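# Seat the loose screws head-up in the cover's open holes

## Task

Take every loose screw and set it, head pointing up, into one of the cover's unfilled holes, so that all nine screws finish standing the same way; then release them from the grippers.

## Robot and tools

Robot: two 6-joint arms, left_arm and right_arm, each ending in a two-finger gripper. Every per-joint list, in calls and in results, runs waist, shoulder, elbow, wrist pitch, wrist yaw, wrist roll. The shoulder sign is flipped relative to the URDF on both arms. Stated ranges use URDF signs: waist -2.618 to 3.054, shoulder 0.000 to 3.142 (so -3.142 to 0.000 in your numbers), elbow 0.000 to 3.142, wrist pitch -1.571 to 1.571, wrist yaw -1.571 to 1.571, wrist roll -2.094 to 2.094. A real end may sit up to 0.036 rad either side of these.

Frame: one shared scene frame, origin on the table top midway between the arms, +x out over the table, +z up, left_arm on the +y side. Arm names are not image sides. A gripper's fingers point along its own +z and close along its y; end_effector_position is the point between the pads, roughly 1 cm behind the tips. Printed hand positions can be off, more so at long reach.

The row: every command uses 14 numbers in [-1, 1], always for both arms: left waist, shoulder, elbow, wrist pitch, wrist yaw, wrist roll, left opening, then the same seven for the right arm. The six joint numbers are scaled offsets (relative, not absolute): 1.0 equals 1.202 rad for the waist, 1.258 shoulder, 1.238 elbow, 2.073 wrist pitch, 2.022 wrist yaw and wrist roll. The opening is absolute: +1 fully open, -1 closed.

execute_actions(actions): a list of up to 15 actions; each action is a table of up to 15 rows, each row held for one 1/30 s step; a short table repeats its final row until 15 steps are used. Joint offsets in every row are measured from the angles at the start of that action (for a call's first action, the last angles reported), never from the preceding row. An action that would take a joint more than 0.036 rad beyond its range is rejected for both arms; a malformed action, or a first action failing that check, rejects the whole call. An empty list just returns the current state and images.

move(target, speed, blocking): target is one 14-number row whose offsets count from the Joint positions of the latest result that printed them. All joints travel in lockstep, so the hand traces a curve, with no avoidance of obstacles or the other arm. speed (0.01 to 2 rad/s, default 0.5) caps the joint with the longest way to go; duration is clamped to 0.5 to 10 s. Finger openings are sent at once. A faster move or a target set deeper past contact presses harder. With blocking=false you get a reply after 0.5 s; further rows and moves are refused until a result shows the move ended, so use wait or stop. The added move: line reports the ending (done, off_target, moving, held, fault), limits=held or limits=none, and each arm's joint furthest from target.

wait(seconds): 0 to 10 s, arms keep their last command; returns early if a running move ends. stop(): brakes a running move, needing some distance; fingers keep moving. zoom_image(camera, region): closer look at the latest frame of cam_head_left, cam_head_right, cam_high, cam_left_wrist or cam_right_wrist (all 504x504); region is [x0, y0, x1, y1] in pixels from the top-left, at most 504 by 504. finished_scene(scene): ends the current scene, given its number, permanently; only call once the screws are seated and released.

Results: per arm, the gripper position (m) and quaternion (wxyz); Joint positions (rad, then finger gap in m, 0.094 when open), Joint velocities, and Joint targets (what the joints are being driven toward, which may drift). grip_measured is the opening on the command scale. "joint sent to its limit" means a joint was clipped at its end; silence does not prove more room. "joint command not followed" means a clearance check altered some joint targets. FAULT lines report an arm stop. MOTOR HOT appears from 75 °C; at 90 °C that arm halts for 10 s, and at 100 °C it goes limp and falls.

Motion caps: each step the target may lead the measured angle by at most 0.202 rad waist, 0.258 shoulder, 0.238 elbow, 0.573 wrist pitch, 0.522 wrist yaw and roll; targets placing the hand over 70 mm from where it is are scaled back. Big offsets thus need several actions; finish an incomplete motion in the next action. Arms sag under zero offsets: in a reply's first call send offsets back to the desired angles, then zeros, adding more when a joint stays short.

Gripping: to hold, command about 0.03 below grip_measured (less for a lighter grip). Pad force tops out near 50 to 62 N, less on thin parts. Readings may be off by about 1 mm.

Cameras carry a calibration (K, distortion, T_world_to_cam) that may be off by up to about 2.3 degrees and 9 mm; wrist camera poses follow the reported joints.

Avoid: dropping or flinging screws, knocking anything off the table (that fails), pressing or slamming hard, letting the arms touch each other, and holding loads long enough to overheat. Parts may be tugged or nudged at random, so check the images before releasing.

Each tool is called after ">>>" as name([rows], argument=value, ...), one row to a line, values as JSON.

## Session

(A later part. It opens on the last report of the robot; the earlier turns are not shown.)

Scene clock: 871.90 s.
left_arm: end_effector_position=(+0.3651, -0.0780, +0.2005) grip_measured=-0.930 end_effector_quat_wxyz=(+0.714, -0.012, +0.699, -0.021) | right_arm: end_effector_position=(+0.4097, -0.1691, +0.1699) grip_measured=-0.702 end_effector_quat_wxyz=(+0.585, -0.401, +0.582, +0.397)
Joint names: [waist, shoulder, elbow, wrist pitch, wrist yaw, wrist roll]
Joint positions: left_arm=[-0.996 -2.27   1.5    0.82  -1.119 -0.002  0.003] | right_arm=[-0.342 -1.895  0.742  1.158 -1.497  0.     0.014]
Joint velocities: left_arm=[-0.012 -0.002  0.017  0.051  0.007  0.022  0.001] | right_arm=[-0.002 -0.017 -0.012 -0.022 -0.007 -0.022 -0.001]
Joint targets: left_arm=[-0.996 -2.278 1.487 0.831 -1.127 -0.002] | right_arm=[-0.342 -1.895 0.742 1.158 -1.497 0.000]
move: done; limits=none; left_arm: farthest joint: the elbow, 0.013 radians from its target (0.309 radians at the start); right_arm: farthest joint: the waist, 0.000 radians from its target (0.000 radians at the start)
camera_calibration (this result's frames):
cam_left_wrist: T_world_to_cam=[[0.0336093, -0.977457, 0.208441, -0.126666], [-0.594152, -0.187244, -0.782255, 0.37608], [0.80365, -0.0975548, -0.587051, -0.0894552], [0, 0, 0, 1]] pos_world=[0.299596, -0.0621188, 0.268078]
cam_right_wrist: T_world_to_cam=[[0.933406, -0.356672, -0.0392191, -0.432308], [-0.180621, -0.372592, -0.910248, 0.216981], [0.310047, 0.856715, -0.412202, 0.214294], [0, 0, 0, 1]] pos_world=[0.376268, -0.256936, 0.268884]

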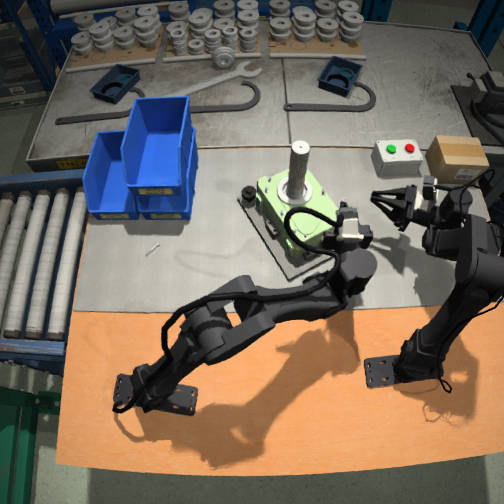

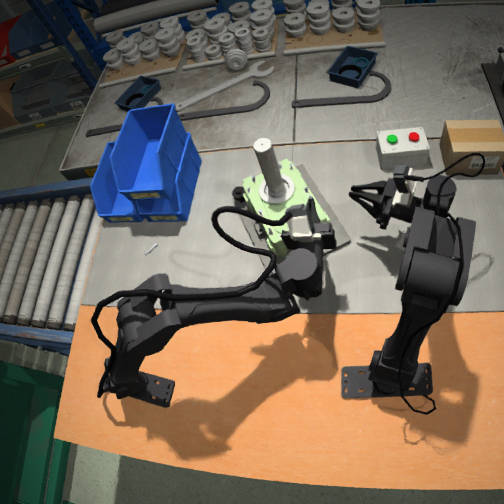

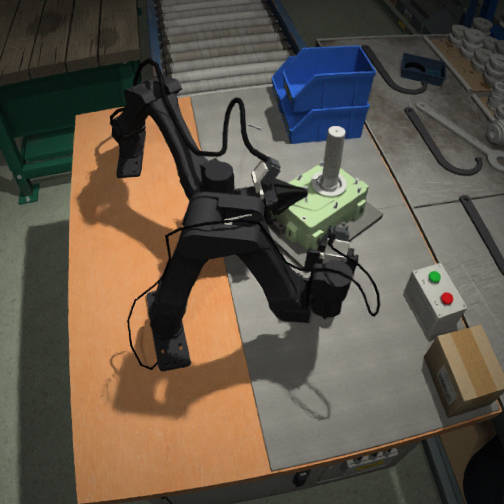

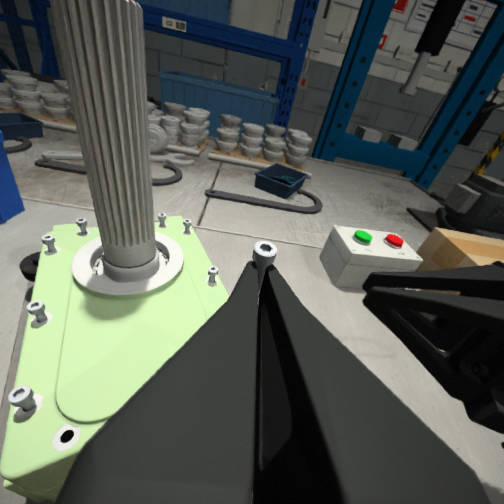

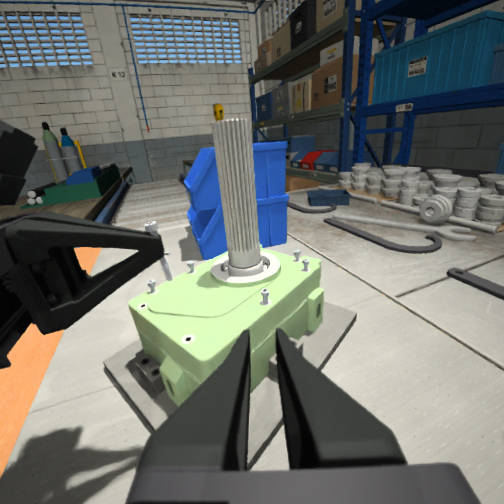

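>>> move(target=[0.022,-0.078,-0.053,0.047,0.008,0,-0.97,0,0,0,0,0,0,-0.7], speed=0.1)

>>> zoom_image(camera="cam_right_wrist", region=[120,240,260,380])

>>> zoom_image(camera="cam_high", region=[250,160,370,280])

Scene clock: 882.33 s.
left_arm: end_effector_position=(+0.3718, -0.0700, +0.1478) grip_measured=-0.930 end_effector_quat_wxyz=(+0.707, +0.001, +0.708, -0.000) | right_arm: end_effector_position=(+0.4097, -0.1691, +0.1699) grip_measured=-0.702 end_effector_quat_wxyz=(+0.585, -0.401, +0.582, +0.397)
Joint names: [waist, shoulder, elbow, wrist pitch, wrist yaw, wrist roll]
Joint positions: left_arm=[-0.977 -2.358  1.448  0.907 -1.111 -0.002  0.003] | right_arm=[-0.342 -1.895  0.742  1.158 -1.497  0.     0.014]
Joint velocities: left_arm=[-0.002  0.002 -0.012 -0.081 -0.051  0.022 -0.   ] | right_arm=[ 0.002  0.012  0.002 -0.081 -0.066 -0.022  0.   ]
Joint targets: left_arm=[-0.969 -2.368 1.434 0.918 -1.102 -0.002] | right_arm=[-0.342 -1.895 0.742 1.158 -1.497 0.000]
move: done; limits=none; left_arm: farthest joint: the elbow, 0.014 radians from its target (0.065 radians at the start); right_arm: farthest joint: the waist, 0.000 radians from its target (0.000 radians at the start)
camera_calibration (this result's frames):
cam_left_wrist: T_world_to_cam=[[0.0479673, -0.98592, 0.16019, -0.106927], [-0.610347, -0.155882, -0.776645, 0.347741], [0.790681, -0.0605178, -0.60923, -0.114342], [0, 0, 0, 1]] pos_world=[0.30778, -0.0581349, 0.217539]
cam_right_wrist: T_world_to_cam=[[0.933406, -0.356672, -0.0392191, -0.432308], [-0.180621, -0.372592, -0.910248, 0.216981], [0.310047, 0.856715, -0.412202, 0.214294], [0, 0, 0, 1]] pos_world=[0.376268, -0.256936, 0.268884]

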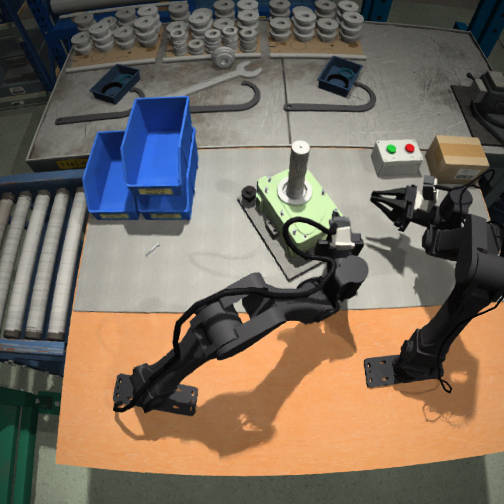

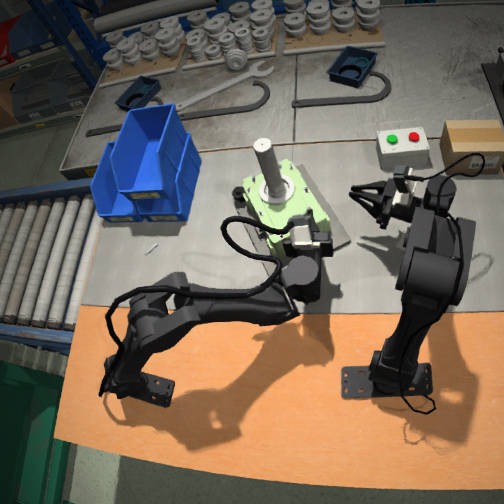

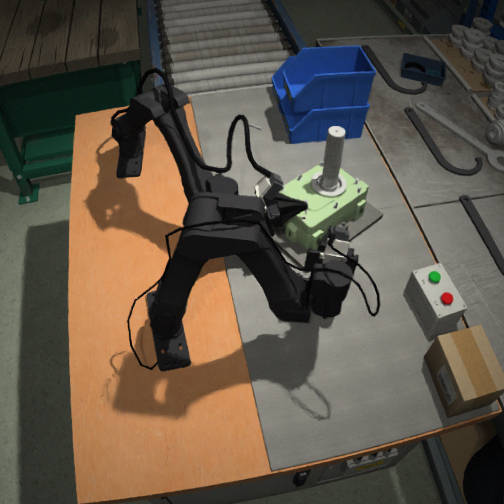

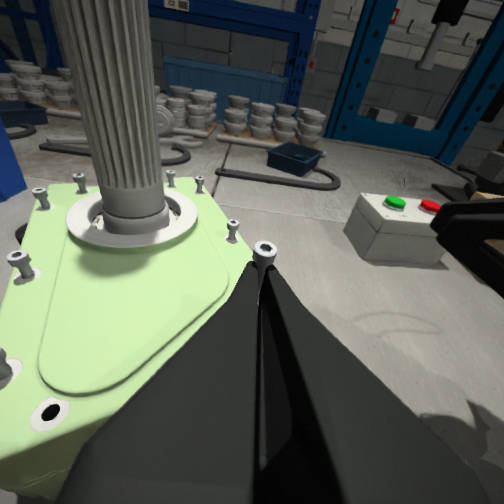

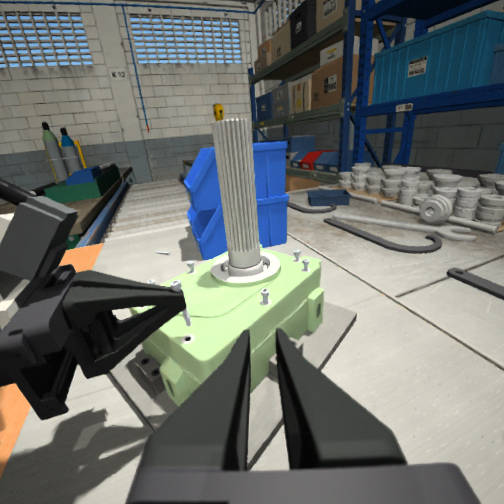

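Region (120, 240, 260, 380) of cam_right_wrist's 504x504 image, scaled by 3.600, with more detail than that image has.

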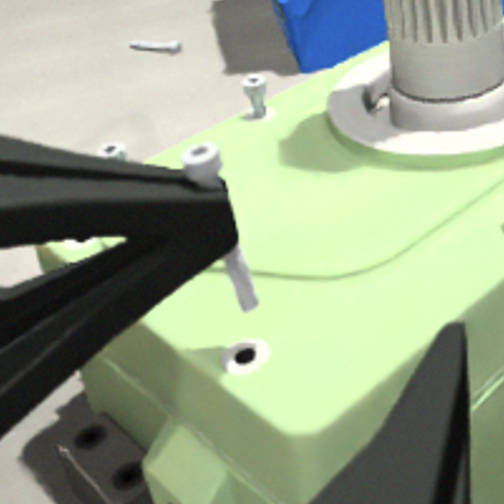

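Region (250, 160, 370, 280) of cam_high's 504x504 image, scaled by 4.200, with more detail than that image has.

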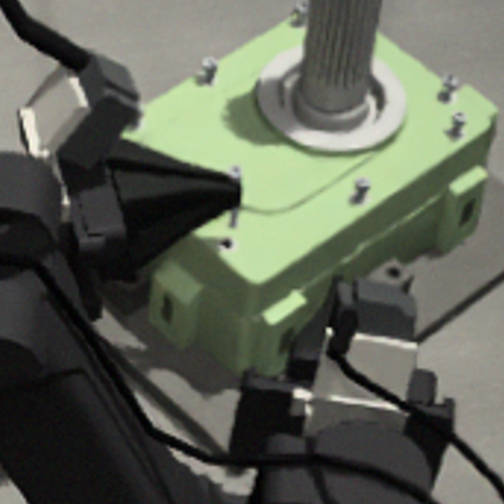

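>>> move(target=[-0.0125,-0.022,0,0.012,0,0,-0.97,0,0,0,0,0,0,-0.7], speed=0.03)

>>> zoom_image(camera="cam_right_wrist", region=[150,280,230,360])

>>> zoom_image(camera="cam_high", region=[280,190,330,240])

Scene clock: 892.63 s.
left_arm: end_effector_position=(+0.3687, -0.0734, +0.1412) grip_measured=-0.930 end_effector_quat_wxyz=(+0.706, +0.004, +0.708, -0.002) | right_arm: end_effector_position=(+0.4097, -0.1691, +0.1699) grip_measured=-0.702 end_effector_quat_wxyz=(+0.585, -0.401, +0.582, +0.397)
Joint names: [waist, shoulder, elbow, wrist pitch, wrist yaw, wrist roll]
Joint positions: left_arm=[-0.985 -2.374  1.448  0.921 -1.111 -0.002  0.003] | right_arm=[-0.342 -1.895  0.742  1.158 -1.497  0.     0.014]
Joint velocities: left_arm=[-0.017 -0.002 -0.002  0.037 -0.022  0.037 -0.   ] | right_arm=[-0.007  0.032  0.002 -0.051 -0.051  0.051 -0.002]
Joint targets: left_arm=[-0.993 -2.386 1.448 0.931 -1.111 -0.002] | right_arm=[-0.342 -1.895 0.742 1.158 -1.497 0.000]
move: done; limits=none; left_arm: farthest joint: the shoulder, 0.011 radians from its target (0.028 radians at the start); right_arm: farthest joint: the waist, 0.000 radians from its target (0.000 radians at the start)
camera_calibration (this result's frames):
cam_left_wrist: T_world_to_cam=[[0.0406027, -0.986585, 0.158118, -0.106057], [-0.612293, -0.149622, -0.776345, 0.341308], [0.789588, -0.0652926, -0.610154, -0.115989], [0, 0, 0, 1]] pos_world=[0.30487, -0.0611403, 0.210971]
cam_right_wrist: T_world_to_cam=[[0.933406, -0.356672, -0.0392191, -0.432308], [-0.180621, -0.372592, -0.910248, 0.216981], [0.310047, 0.856715, -0.412202, 0.214294], [0, 0, 0, 1]] pos_world=[0.376268, -0.256936, 0.268884]

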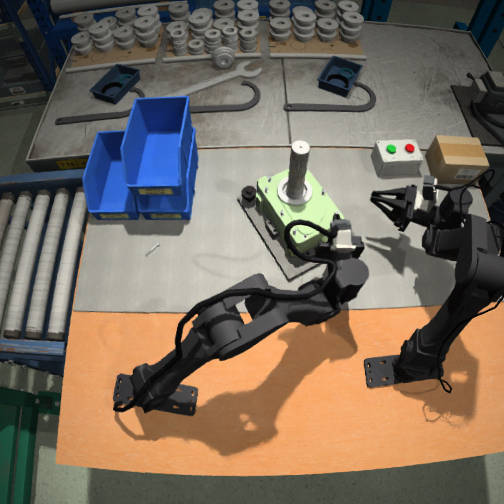

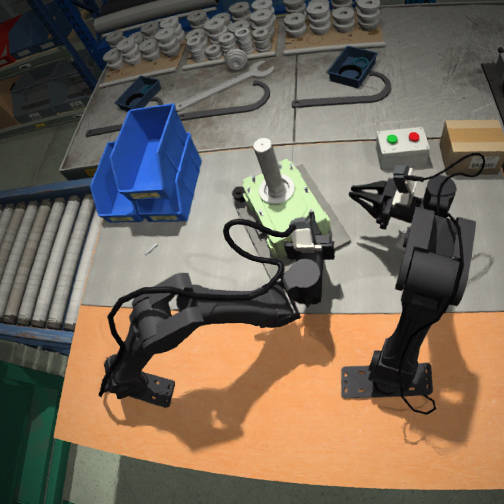

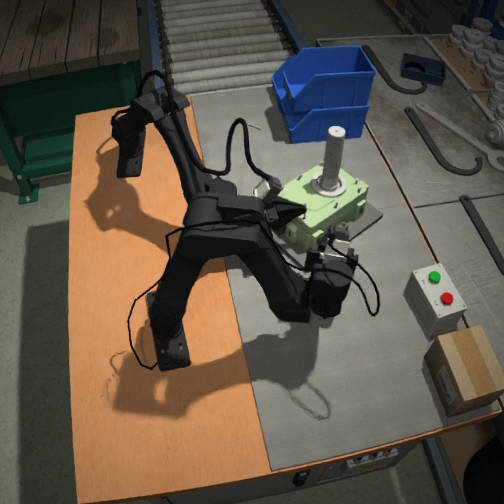

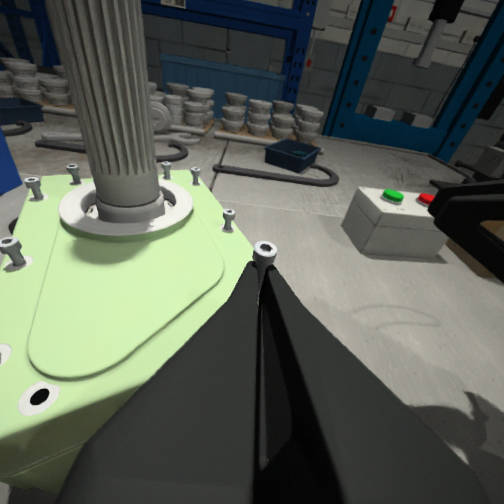

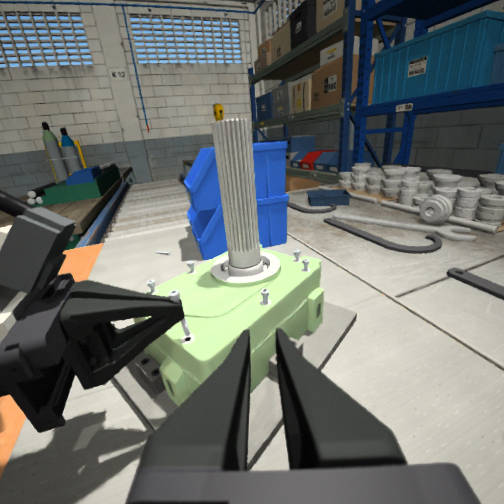

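Region (150, 280, 230, 360) of cam_right_wrist's 504x504 image, scaled by 6.300, with more detail than that image has.

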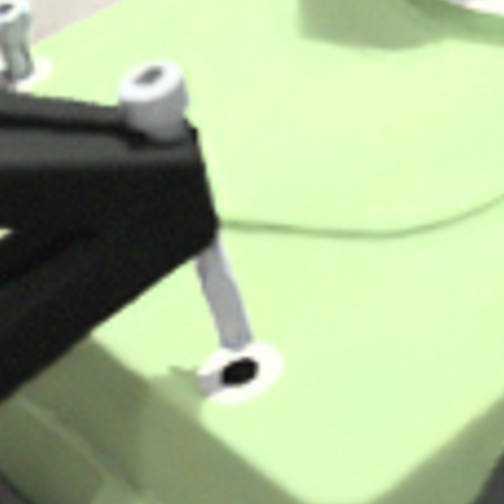

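Region (280, 190, 330, 240) of cam_high's 504x504 image, scaled by 10.080, with more detail than that image has.

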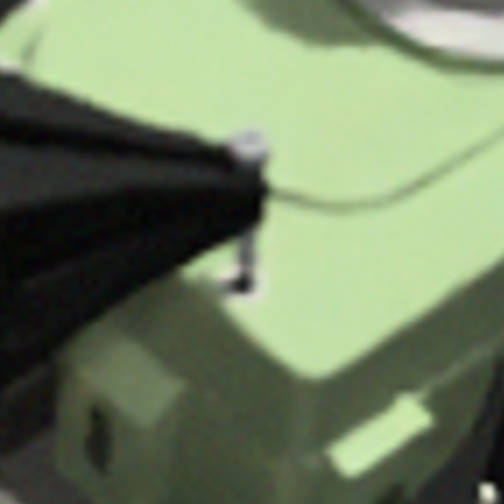

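Looks close; lower.

>>> move(target=[0,-0.022,0,0.009,0,0,-0.97,0,0,0,0,0,0,-0.7], speed=0.015)

>>> zoom_image(camera="cam_right_wrist", region=[150,280,230,360])

Scene clock: 898.77 s.
left_arm: end_effector_position=(+0.3688, -0.0735, +0.1368) grip_measured=-0.930 end_effector_quat_wxyz=(+0.706, +0.004, +0.708, -0.002) | right_arm: end_effector_position=(+0.4097, -0.1691, +0.1699) grip_measured=-0.702 end_effector_quat_wxyz=(+0.585, -0.401, +0.582, +0.397)
Joint names: [waist, shoulder, elbow, wrist pitch, wrist yaw, wrist roll]
Joint positions: left_arm=[-0.985 -2.386  1.448  0.932 -1.111 -0.002  0.003] | right_arm=[-0.342 -1.895  0.742  1.158 -1.497  0.     0.014]
Joint velocities: left_arm=[-0.002 -0.002 -0.017  0.095  0.037 -0.007  0.   ] | right_arm=[ 0.017 -0.002  0.002 -0.066  0.051 -0.037 -0.   ]
Joint targets: left_arm=[-0.985 -2.402 1.448 0.940 -1.111 -0.002] | right_arm=[-0.342 -1.895 0.742 1.158 -1.497 0.000]
move: done; limits=none; left_arm: farthest joint: the shoulder, 0.016 radians from its target (0.027 radians at the start); right_arm: farthest joint: the waist, 0.000 radians from its target (0.000 radians at the start)
camera_calibration (this result's frames):
cam_left_wrist: T_world_to_cam=[[0.0409788, -0.98657, 0.158117, -0.10565], [-0.612234, -0.149854, -0.776346, 0.337889], [0.789614, -0.0649908, -0.610153, -0.118761], [0, 0, 0, 1]] pos_world=[0.304972, -0.0613152, 0.206561]
cam_right_wrist: T_world_to_cam=[[0.933406, -0.356672, -0.0392191, -0.432308], [-0.180621, -0.372592, -0.910248, 0.216981], [0.310047, 0.856715, -0.412202, 0.214294], [0, 0, 0, 1]] pos_world=[0.376268, -0.256936, 0.268884]

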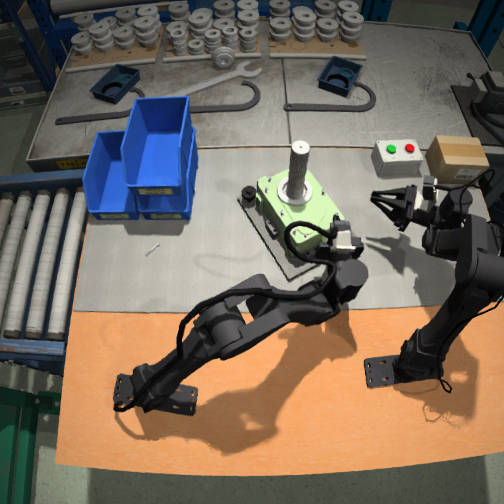

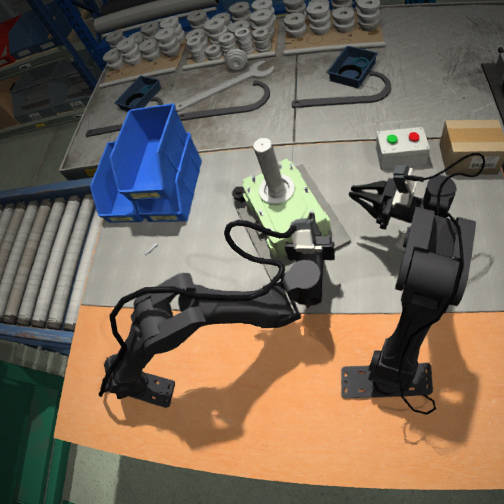

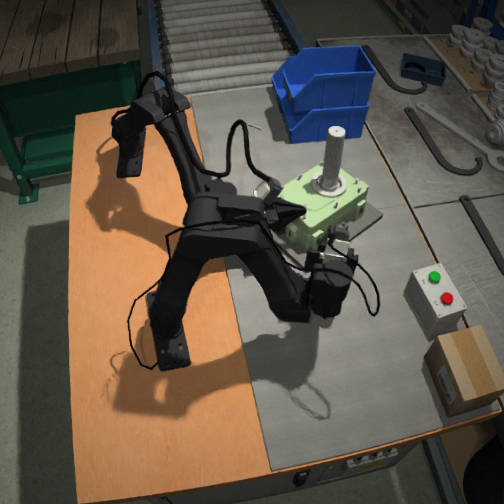

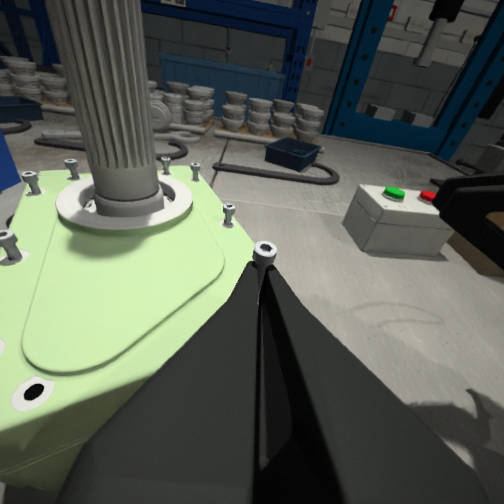

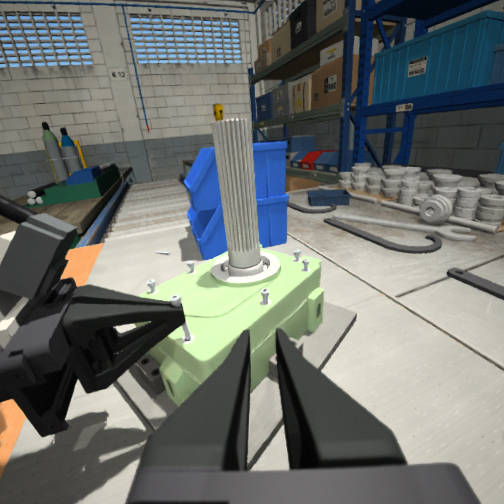

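Region (150, 280, 230, 360) of cam_right_wrist's 504x504 image, scaled by 6.300, with more detail than that image has.

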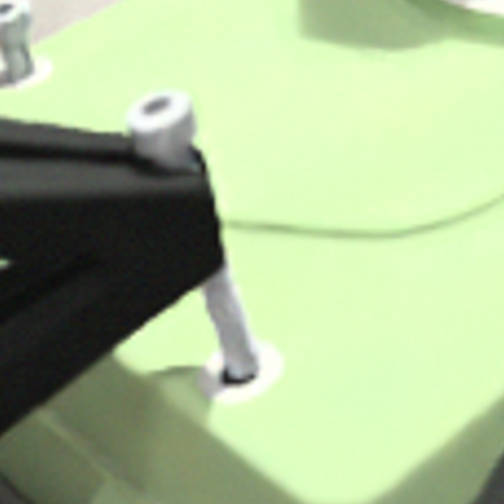

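>>> move(target=[0,-0.027,0,0.011,0,0,-0.97,0,0,0,0,0,0,-0.7], speed=0.015)

>>> zoom_image(camera="cam_right_wrist", region=[150,280,230,360])

Scene clock: 905.63 s.
left_arm: end_effector_position=(+0.3689, -0.0735, +0.1362) grip_measured=-0.930 end_effector_quat_wxyz=(+0.710, -0.003, +0.705, -0.008) | right_arm: end_effector_position=(+0.4097, -0.1691, +0.1699) grip_measured=-0.702 end_effector_quat_wxyz=(+0.585, -0.401, +0.582, +0.397)
Joint names: [waist, shoulder, elbow, wrist pitch, wrist yaw, wrist roll]
Joint positions: left_arm=[-0.985 -2.396  1.448  0.964 -1.112 -0.002  0.003] | right_arm=[-0.342 -1.895  0.742  1.158 -1.497  0.     0.014]
Joint velocities: left_arm=[ 0.007 -0.007 -0.002 -0.066 -0.051  0.022 -0.002] | right_arm=[ 0.017 -0.002 -0.007  0.037  0.022  0.066  0.001]
Joint targets: left_arm=[-0.985 -2.420 1.448 0.955 -1.111 -0.002] | right_arm=[-0.342 -1.895 0.742 1.158 -1.497 0.000]
move: off_target (left_arm); limits=none; left_arm: farthest joint: the shoulder, 0.024 radians from its target (0.034 radians at the start); right_arm: farthest joint: the waist, 0.000 radians from its target (0.000 radians at the start)
camera_calibration (this result's frames):
cam_left_wrist: T_world_to_cam=[[0.0405149, -0.983236, 0.17778, -0.107762], [-0.604686, -0.165772, -0.779021, 0.333904], [0.795433, -0.0759393, -0.601266, -0.123325], [0, 0, 0, 1]] pos_world=[0.30437, -0.0599683, 0.205125]
cam_right_wrist: T_world_to_cam=[[0.933406, -0.356672, -0.0392191, -0.432308], [-0.180621, -0.372592, -0.910248, 0.216981], [0.310047, 0.856715, -0.412202, 0.214294], [0, 0, 0, 1]] pos_world=[0.376268, -0.256936, 0.268884]

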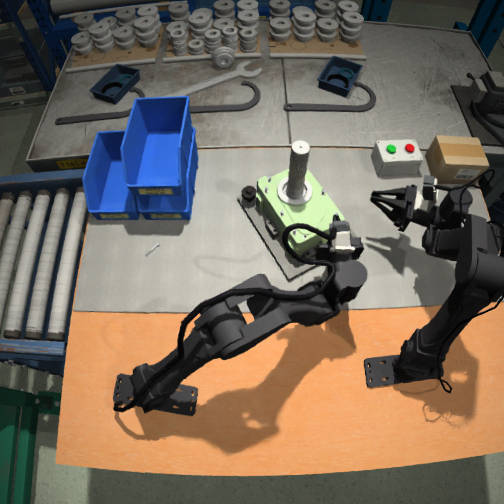

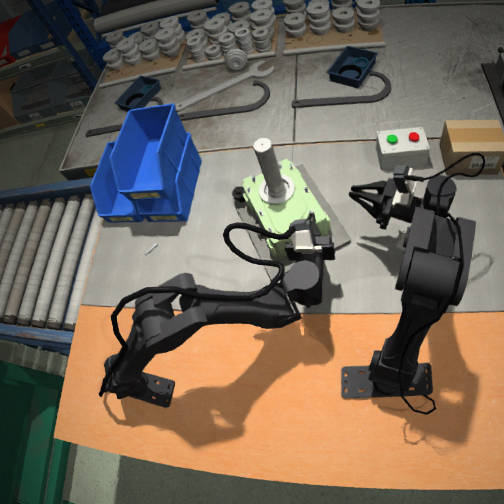

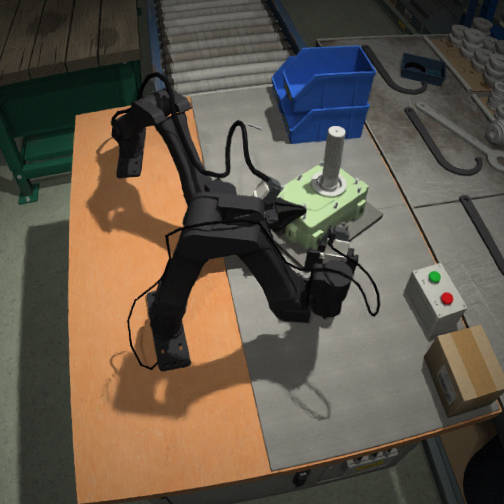

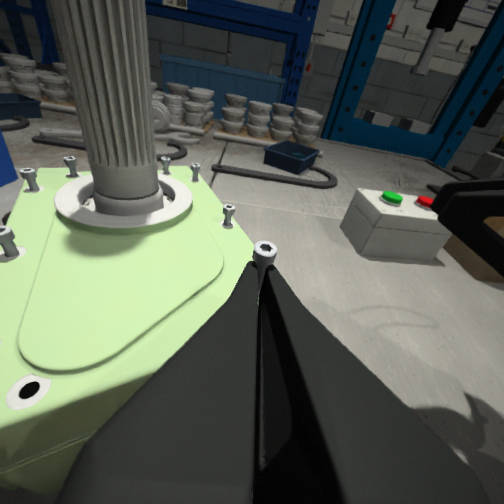

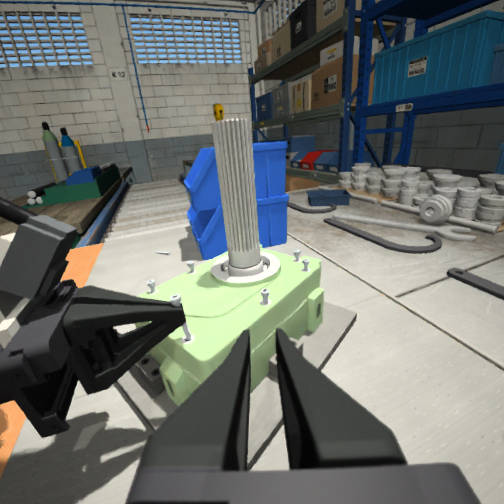

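Region (150, 280, 230, 360) of cam_right_wrist's 504x504 image, scaled by 6.300, with more detail than that image has.

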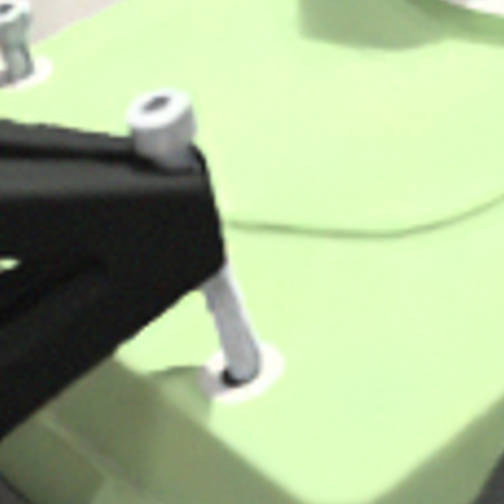

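>>> move(target=[0,0.036,0,-0.024,0,0,-0.97,0,0,0,0,0,0,-0.7], speed=0.03)

>>> move(target=[-0.0085,0,0,0,0,0,-0.97,0,0,0,0,0,0,-0.7], speed=0.015)

>>> zoom_image(camera="cam_right_wrist", region=[150,280,230,360])

Scene clock: 914.80 s.
left_arm: end_effector_position=(+0.3687, -0.0731, +0.1438) grip_measured=-0.930 end_effector_quat_wxyz=(+0.709, -0.002, +0.705, -0.007) | right_arm: end_effector_position=(+0.4097, -0.1691, +0.1699) grip_measured=-0.702 end_effector_quat_wxyz=(+0.585, -0.401, +0.582, +0.397)
Joint names: [waist, shoulder, elbow, wrist pitch, wrist yaw, wrist roll]
Joint positions: left_arm=[-0.985 -2.374  1.448  0.939 -1.112 -0.002  0.003] | right_arm=[-0.342 -1.895  0.742  1.158 -1.497  0.     0.014]
Joint velocities: left_arm=[ 0.007  0.012 -0.012  0.007 -0.051  0.11  -0.   ] | right_arm=[ 0.002 -0.007  0.002  0.007  0.022 -0.037  0.   ]
Joint targets: left_arm=[-0.985 -2.351 1.448 0.914 -1.112 -0.002] | right_arm=[-0.342 -1.895 0.742 1.158 -1.497 0.000]
move: off_target (left_arm); limits=none; left_arm: farthest joint: the shoulder, 0.024 radians from its target (0.045 radians at the start); right_arm: farthest joint: the waist, 0.000 radians from its target (0.000 radians at the start)
camera_calibration (this result's frames):
cam_left_wrist: T_world_to_cam=[[0.0408077, -0.98384, 0.174336, -0.108415], [-0.605981, -0.163099, -0.778579, 0.340438], [0.794431, -0.0738723, -0.602845, -0.117801], [0, 0, 0, 1]] pos_world=[0.304308, -0.0598407, 0.212943]
cam_right_wrist: T_world_to_cam=[[0.933406, -0.356672, -0.0392191, -0.432308], [-0.180621, -0.372592, -0.910248, 0.216981], [0.310047, 0.856715, -0.412202, 0.214294], [0, 0, 0, 1]] pos_world=[0.376268, -0.256936, 0.268884]

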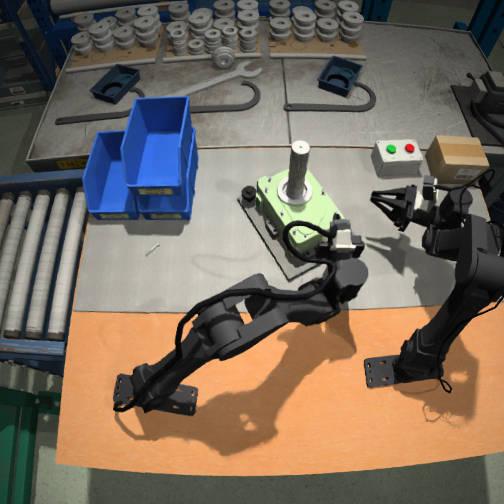

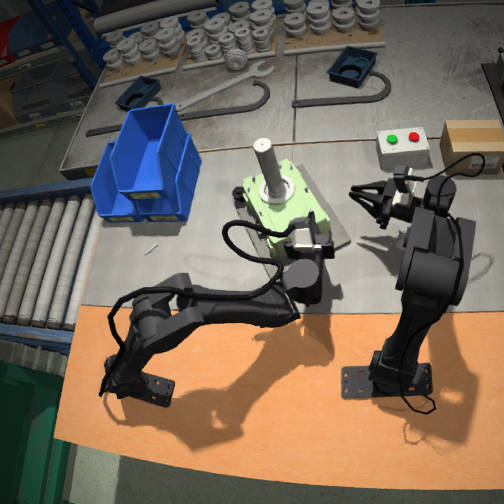

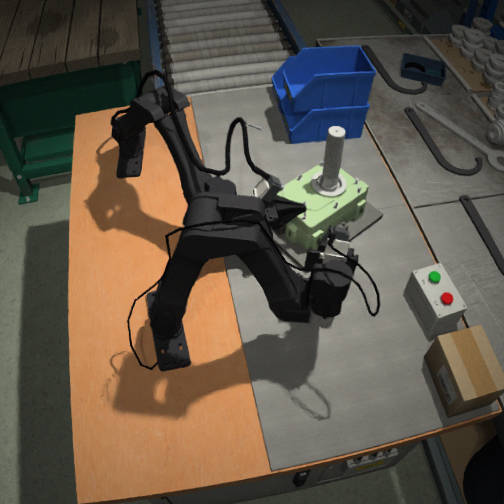

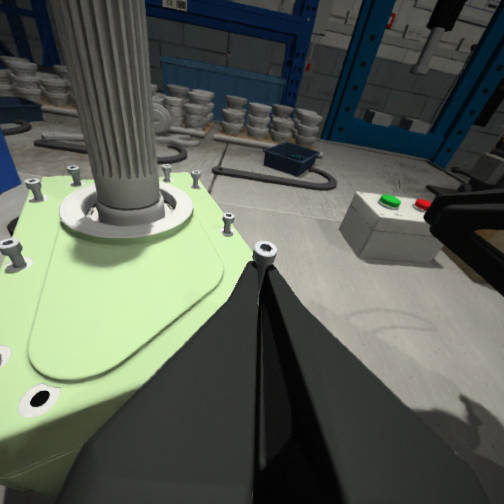

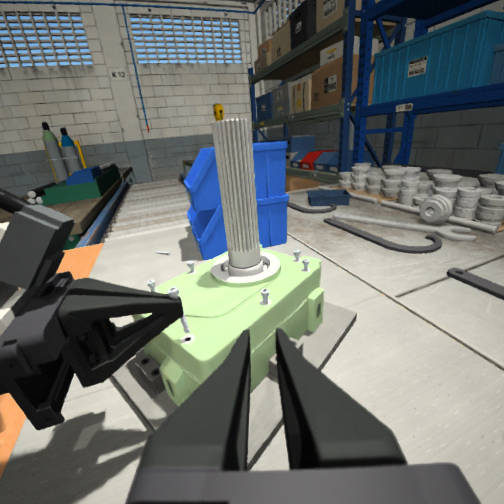

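Scene clock: 915.70 s.
left_arm: end_effector_position=(+0.3687, -0.0731, +0.1438) grip_measured=-0.930 end_effector_quat_wxyz=(+0.709, -0.002, +0.705, -0.007) | right_arm: end_effector_position=(+0.4097, -0.1691, +0.1699) grip_measured=-0.702 end_effector_quat_wxyz=(+0.585, -0.401, +0.582, +0.397)
Joint names: [waist, shoulder, elbow, wrist pitch, wrist yaw, wrist roll]
Joint positions: left_arm=[-0.985 -2.374  1.448  0.939 -1.112 -0.002  0.003] | right_arm=[-0.342 -1.895  0.742  1.158 -1.497  0.     0.014]
Joint velocities: left_arm=[-0.007  0.017 -0.007 -0.037  0.081  0.022 -0.   ] | right_arm=[-0.002 -0.002  0.007 -0.051 -0.037  0.007  0.   ]
Joint targets: left_arm=[-0.995 -2.374 1.448 0.939 -1.112 -0.002] | right_arm=[-0.342 -1.895 0.742 1.158 -1.497 0.000]
move: done; limits=none; left_arm: farthest joint: the waist, 0.010 radians from its target (0.010 radians at the start); right_arm: farthest joint: the waist, 0.000 radians from its target (0.000 radians at the start)
camera_calibration (this result's frames):
cam_left_wrist: T_world_to_cam=[[0.0408077, -0.98384, 0.174336, -0.108415], [-0.605981, -0.163099, -0.778579, 0.340438], [0.794431, -0.0738723, -0.602845, -0.117801], [0, 0, 0, 1]] pos_world=[0.304308, -0.0598407, 0.212943]
cam_right_wrist: T_world_to_cam=[[0.933406, -0.356672, -0.0392191, -0.432308], [-0.180621, -0.372592, -0.910248, 0.216981], [0.310047, 0.856715, -0.412202, 0.214294], [0, 0, 0, 1]] pos_world=[0.376268, -0.256936, 0.268884]

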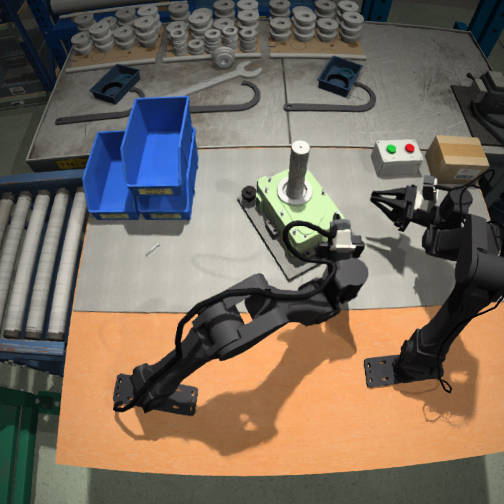

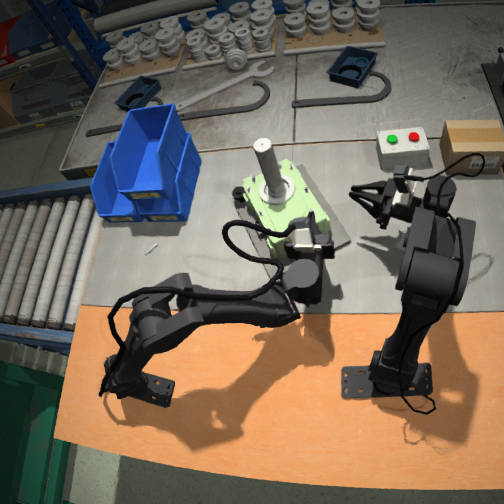

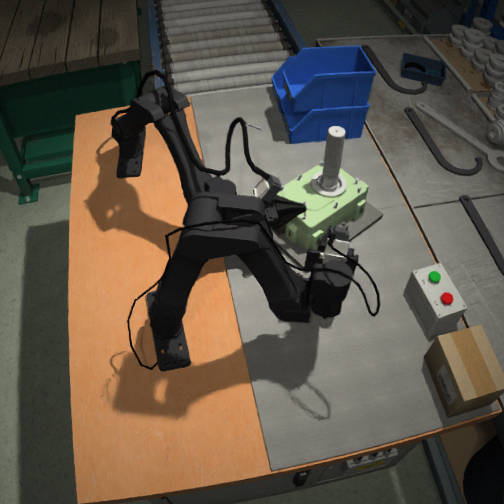

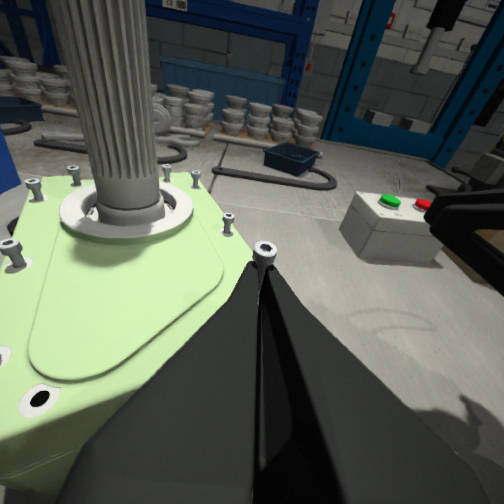

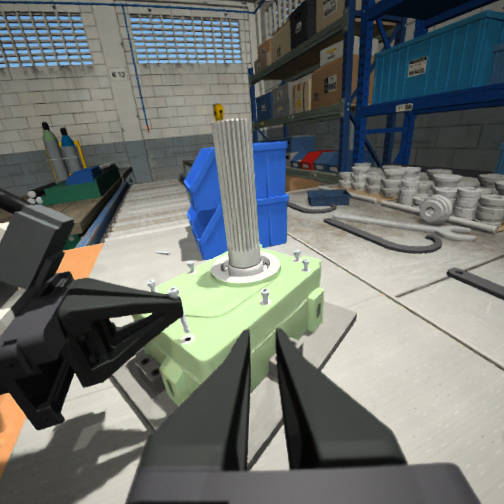

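Region (150, 280, 230, 360) of cam_right_wrist's 504x504 image, scaled by 6.300, with more detail than that image has.

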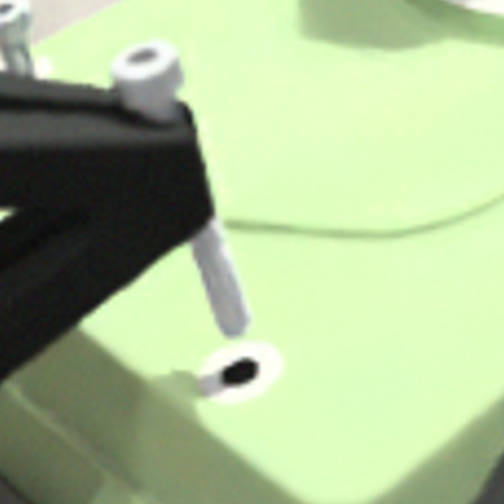

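>>> move(target=[-0.0105,0,0,0,0,0,-0.97,0,0,0,0,0,0,-0.7], speed=0.01)

Scene clock: 920.90 s.
left_arm: end_effector_position=(+0.3668, -0.0749, +0.1438) grip_measured=-0.930 end_effector_quat_wxyz=(+0.709, -0.000, +0.705, -0.009) | right_arm: end_effector_position=(+0.4097, -0.1691, +0.1699) grip_measured=-0.702 end_effector_quat_wxyz=(+0.585, -0.401, +0.582, +0.397)
Joint names: [waist, shoulder, elbow, wrist pitch, wrist yaw, wrist roll]
Joint positions: left_arm=[-0.99  -2.374  1.448  0.939 -1.112 -0.002  0.003] | right_arm=[-0.342 -1.895  0.742  1.158 -1.497  0.     0.014]
Joint velocities: left_arm=[ 0.007  0.012  0.012  0.007 -0.022  0.022  0.002] | right_arm=[-0.017  0.007  0.012  0.007 -0.007  0.022 -0.   ]
Joint targets: left_arm=[-0.998 -2.374 1.448 0.939 -1.112 -0.002] | right_arm=[-0.342 -1.895 0.742 1.158 -1.497 0.000]
move: done; limits=none; left_arm: farthest joint: the waist, 0.008 radians from its target (0.013 radians at the start); right_arm: farthest joint: the waist, 0.000 radians from its target (0.000 radians at the start)
camera_calibration (this result's frames):
cam_left_wrist: T_world_to_cam=[[0.0363035, -0.984017, 0.174336, -0.108432], [-0.606722, -0.160323, -0.778579, 0.339437], [0.794085, -0.0775082, -0.602845, -0.116514], [0, 0, 0, 1]] pos_world=[0.302402, -0.0613104, 0.212943]
cam_right_wrist: T_world_to_cam=[[0.933406, -0.356672, -0.0392191, -0.432308], [-0.180621, -0.372592, -0.910248, 0.216981], [0.310047, 0.856715, -0.412202, 0.214294], [0, 0, 0, 1]] pos_world=[0.376268, -0.256936, 0.268884]

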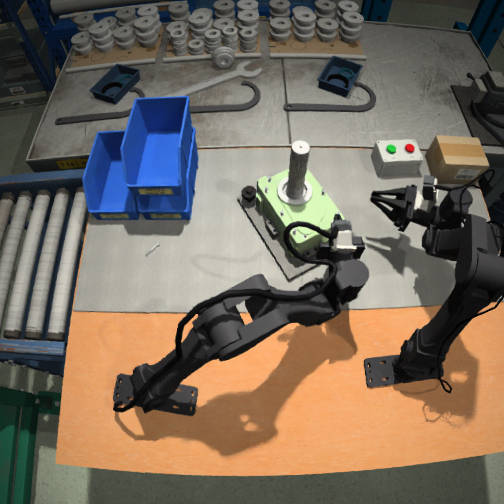

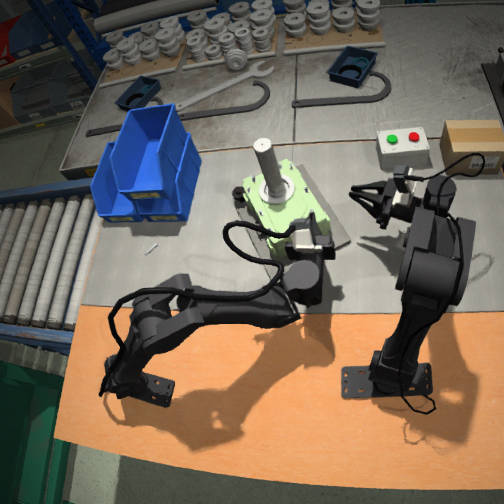

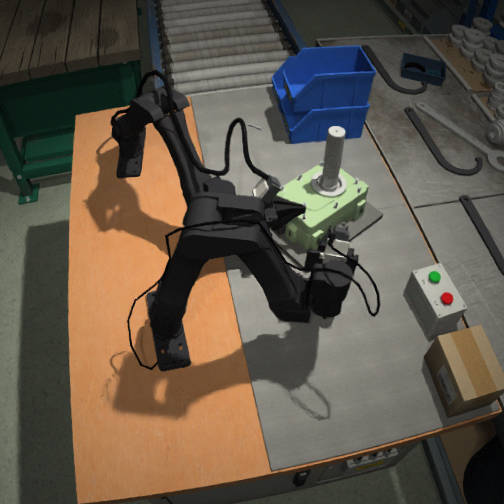

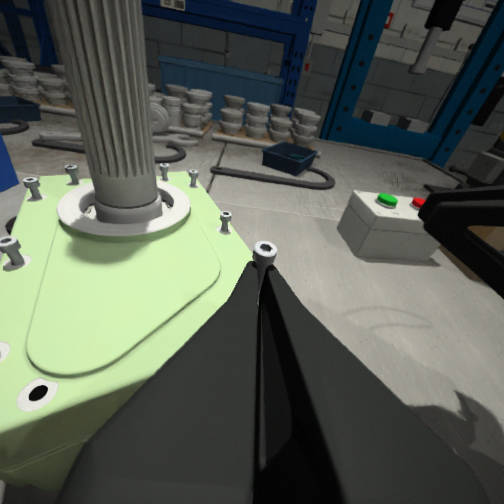

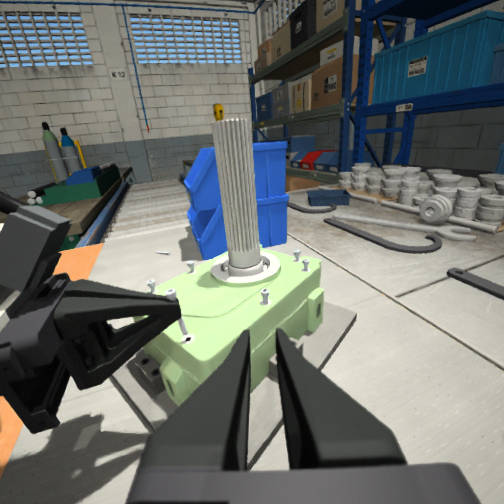

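>>> move(target=[0,-0.024,0,0,0,0,-0.97,0,0,0,0,0,0,-0.7], speed=0.015)

>>> zoom_image(camera="cam_right_wrist", region=[150,280,230,360])

Scene clock: 930.27 s.
left_arm: end_effector_position=(+0.3669, -0.0751, +0.1369) grip_measured=-0.930 end_effector_quat_wxyz=(+0.707, +0.004, +0.707, -0.005) | right_arm: end_effector_position=(+0.4097, -0.1691, +0.1699) grip_measured=-0.702 end_effector_quat_wxyz=(+0.585, -0.401, +0.582, +0.397)
Joint names: [waist, shoulder, elbow, wrist pitch, wrist yaw, wrist roll]
Joint positions: left_arm=[-0.99  -2.388  1.448  0.94  -1.112 -0.002  0.003] | right_arm=[-0.342 -1.895  0.742  1.158 -1.497  0.     0.014]
Joint velocities: left_arm=[ 0.002 -0.002 -0.002  0.037 -0.081 -0.022 -0.001] | right_arm=[ 0.017  0.007  0.007 -0.081 -0.051  0.022 -0.   ]
Joint targets: left_arm=[-0.990 -2.405 1.448 0.938 -1.112 -0.002] | right_arm=[-0.342 -1.895 0.742 1.158 -1.497 0.000]
move: done; limits=none; left_arm: farthest joint: the shoulder, 0.016 radians from its target (0.030 radians at the start); right_arm: farthest joint: the waist, 0.000 radians from its target (0.000 radians at the start)
camera_calibration (this result's frames):
cam_left_wrist: T_world_to_cam=[[0.0371934, -0.985876, 0.163297, -0.106432], [-0.610822, -0.151758, -0.777088, 0.335989], [0.790894, -0.0708428, -0.607838, -0.118478], [0, 0, 0, 1]] pos_world=[0.302892, -0.0623328, 0.206458]
cam_right_wrist: T_world_to_cam=[[0.933406, -0.356672, -0.0392191, -0.432308], [-0.180621, -0.372592, -0.910248, 0.216981], [0.310047, 0.856715, -0.412202, 0.214294], [0, 0, 0, 1]] pos_world=[0.376268, -0.256936, 0.268884]

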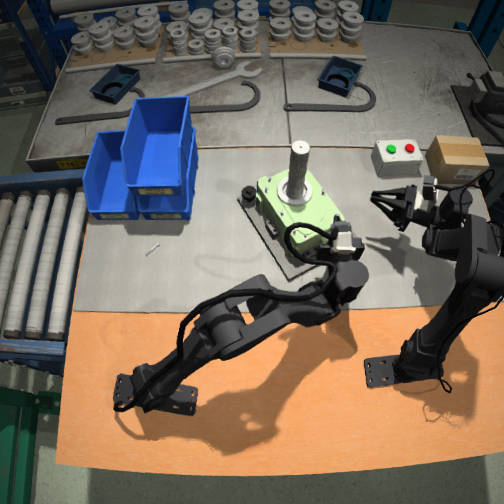

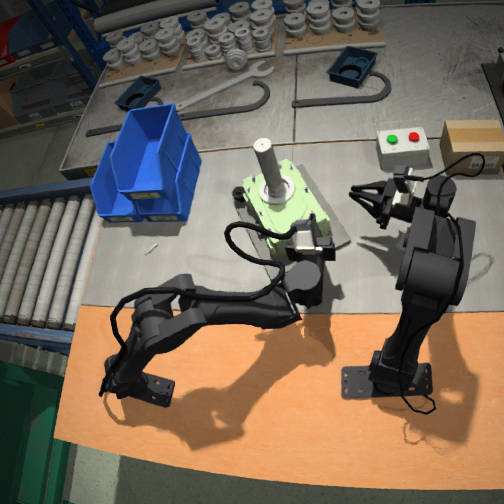

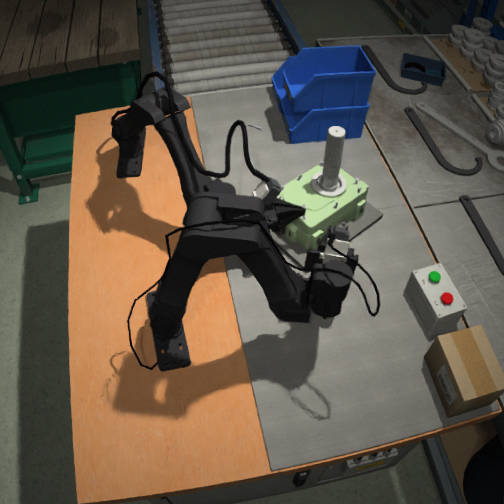

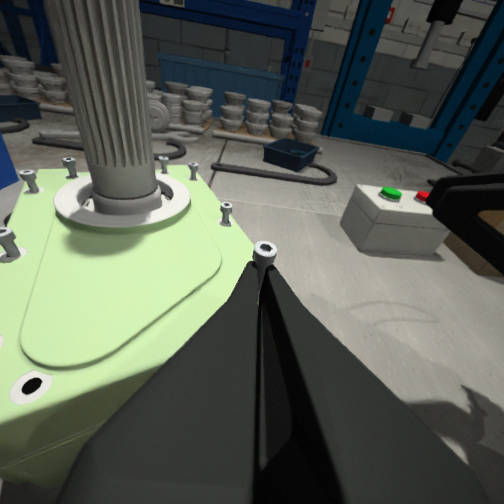

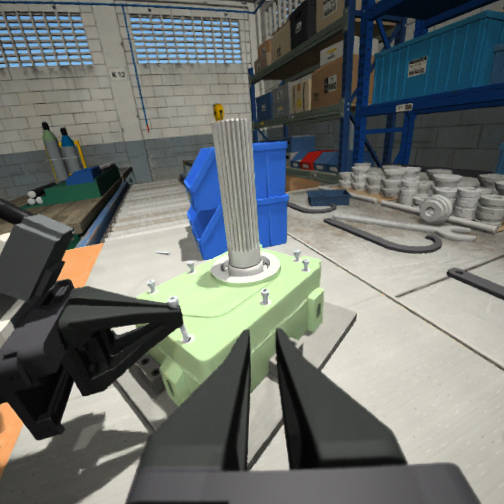

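Region (150, 280, 230, 360) of cam_right_wrist's 504x504 image, scaled by 6.300, with more detail than that image has.

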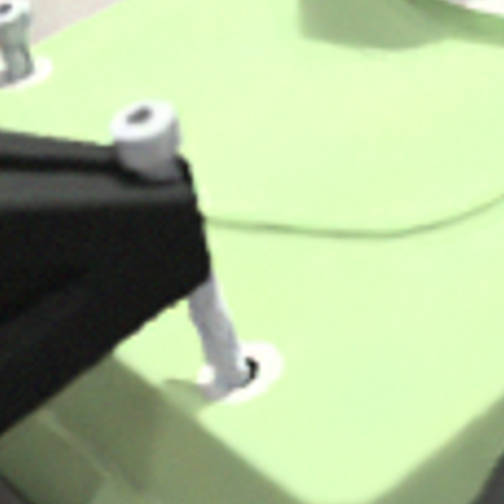

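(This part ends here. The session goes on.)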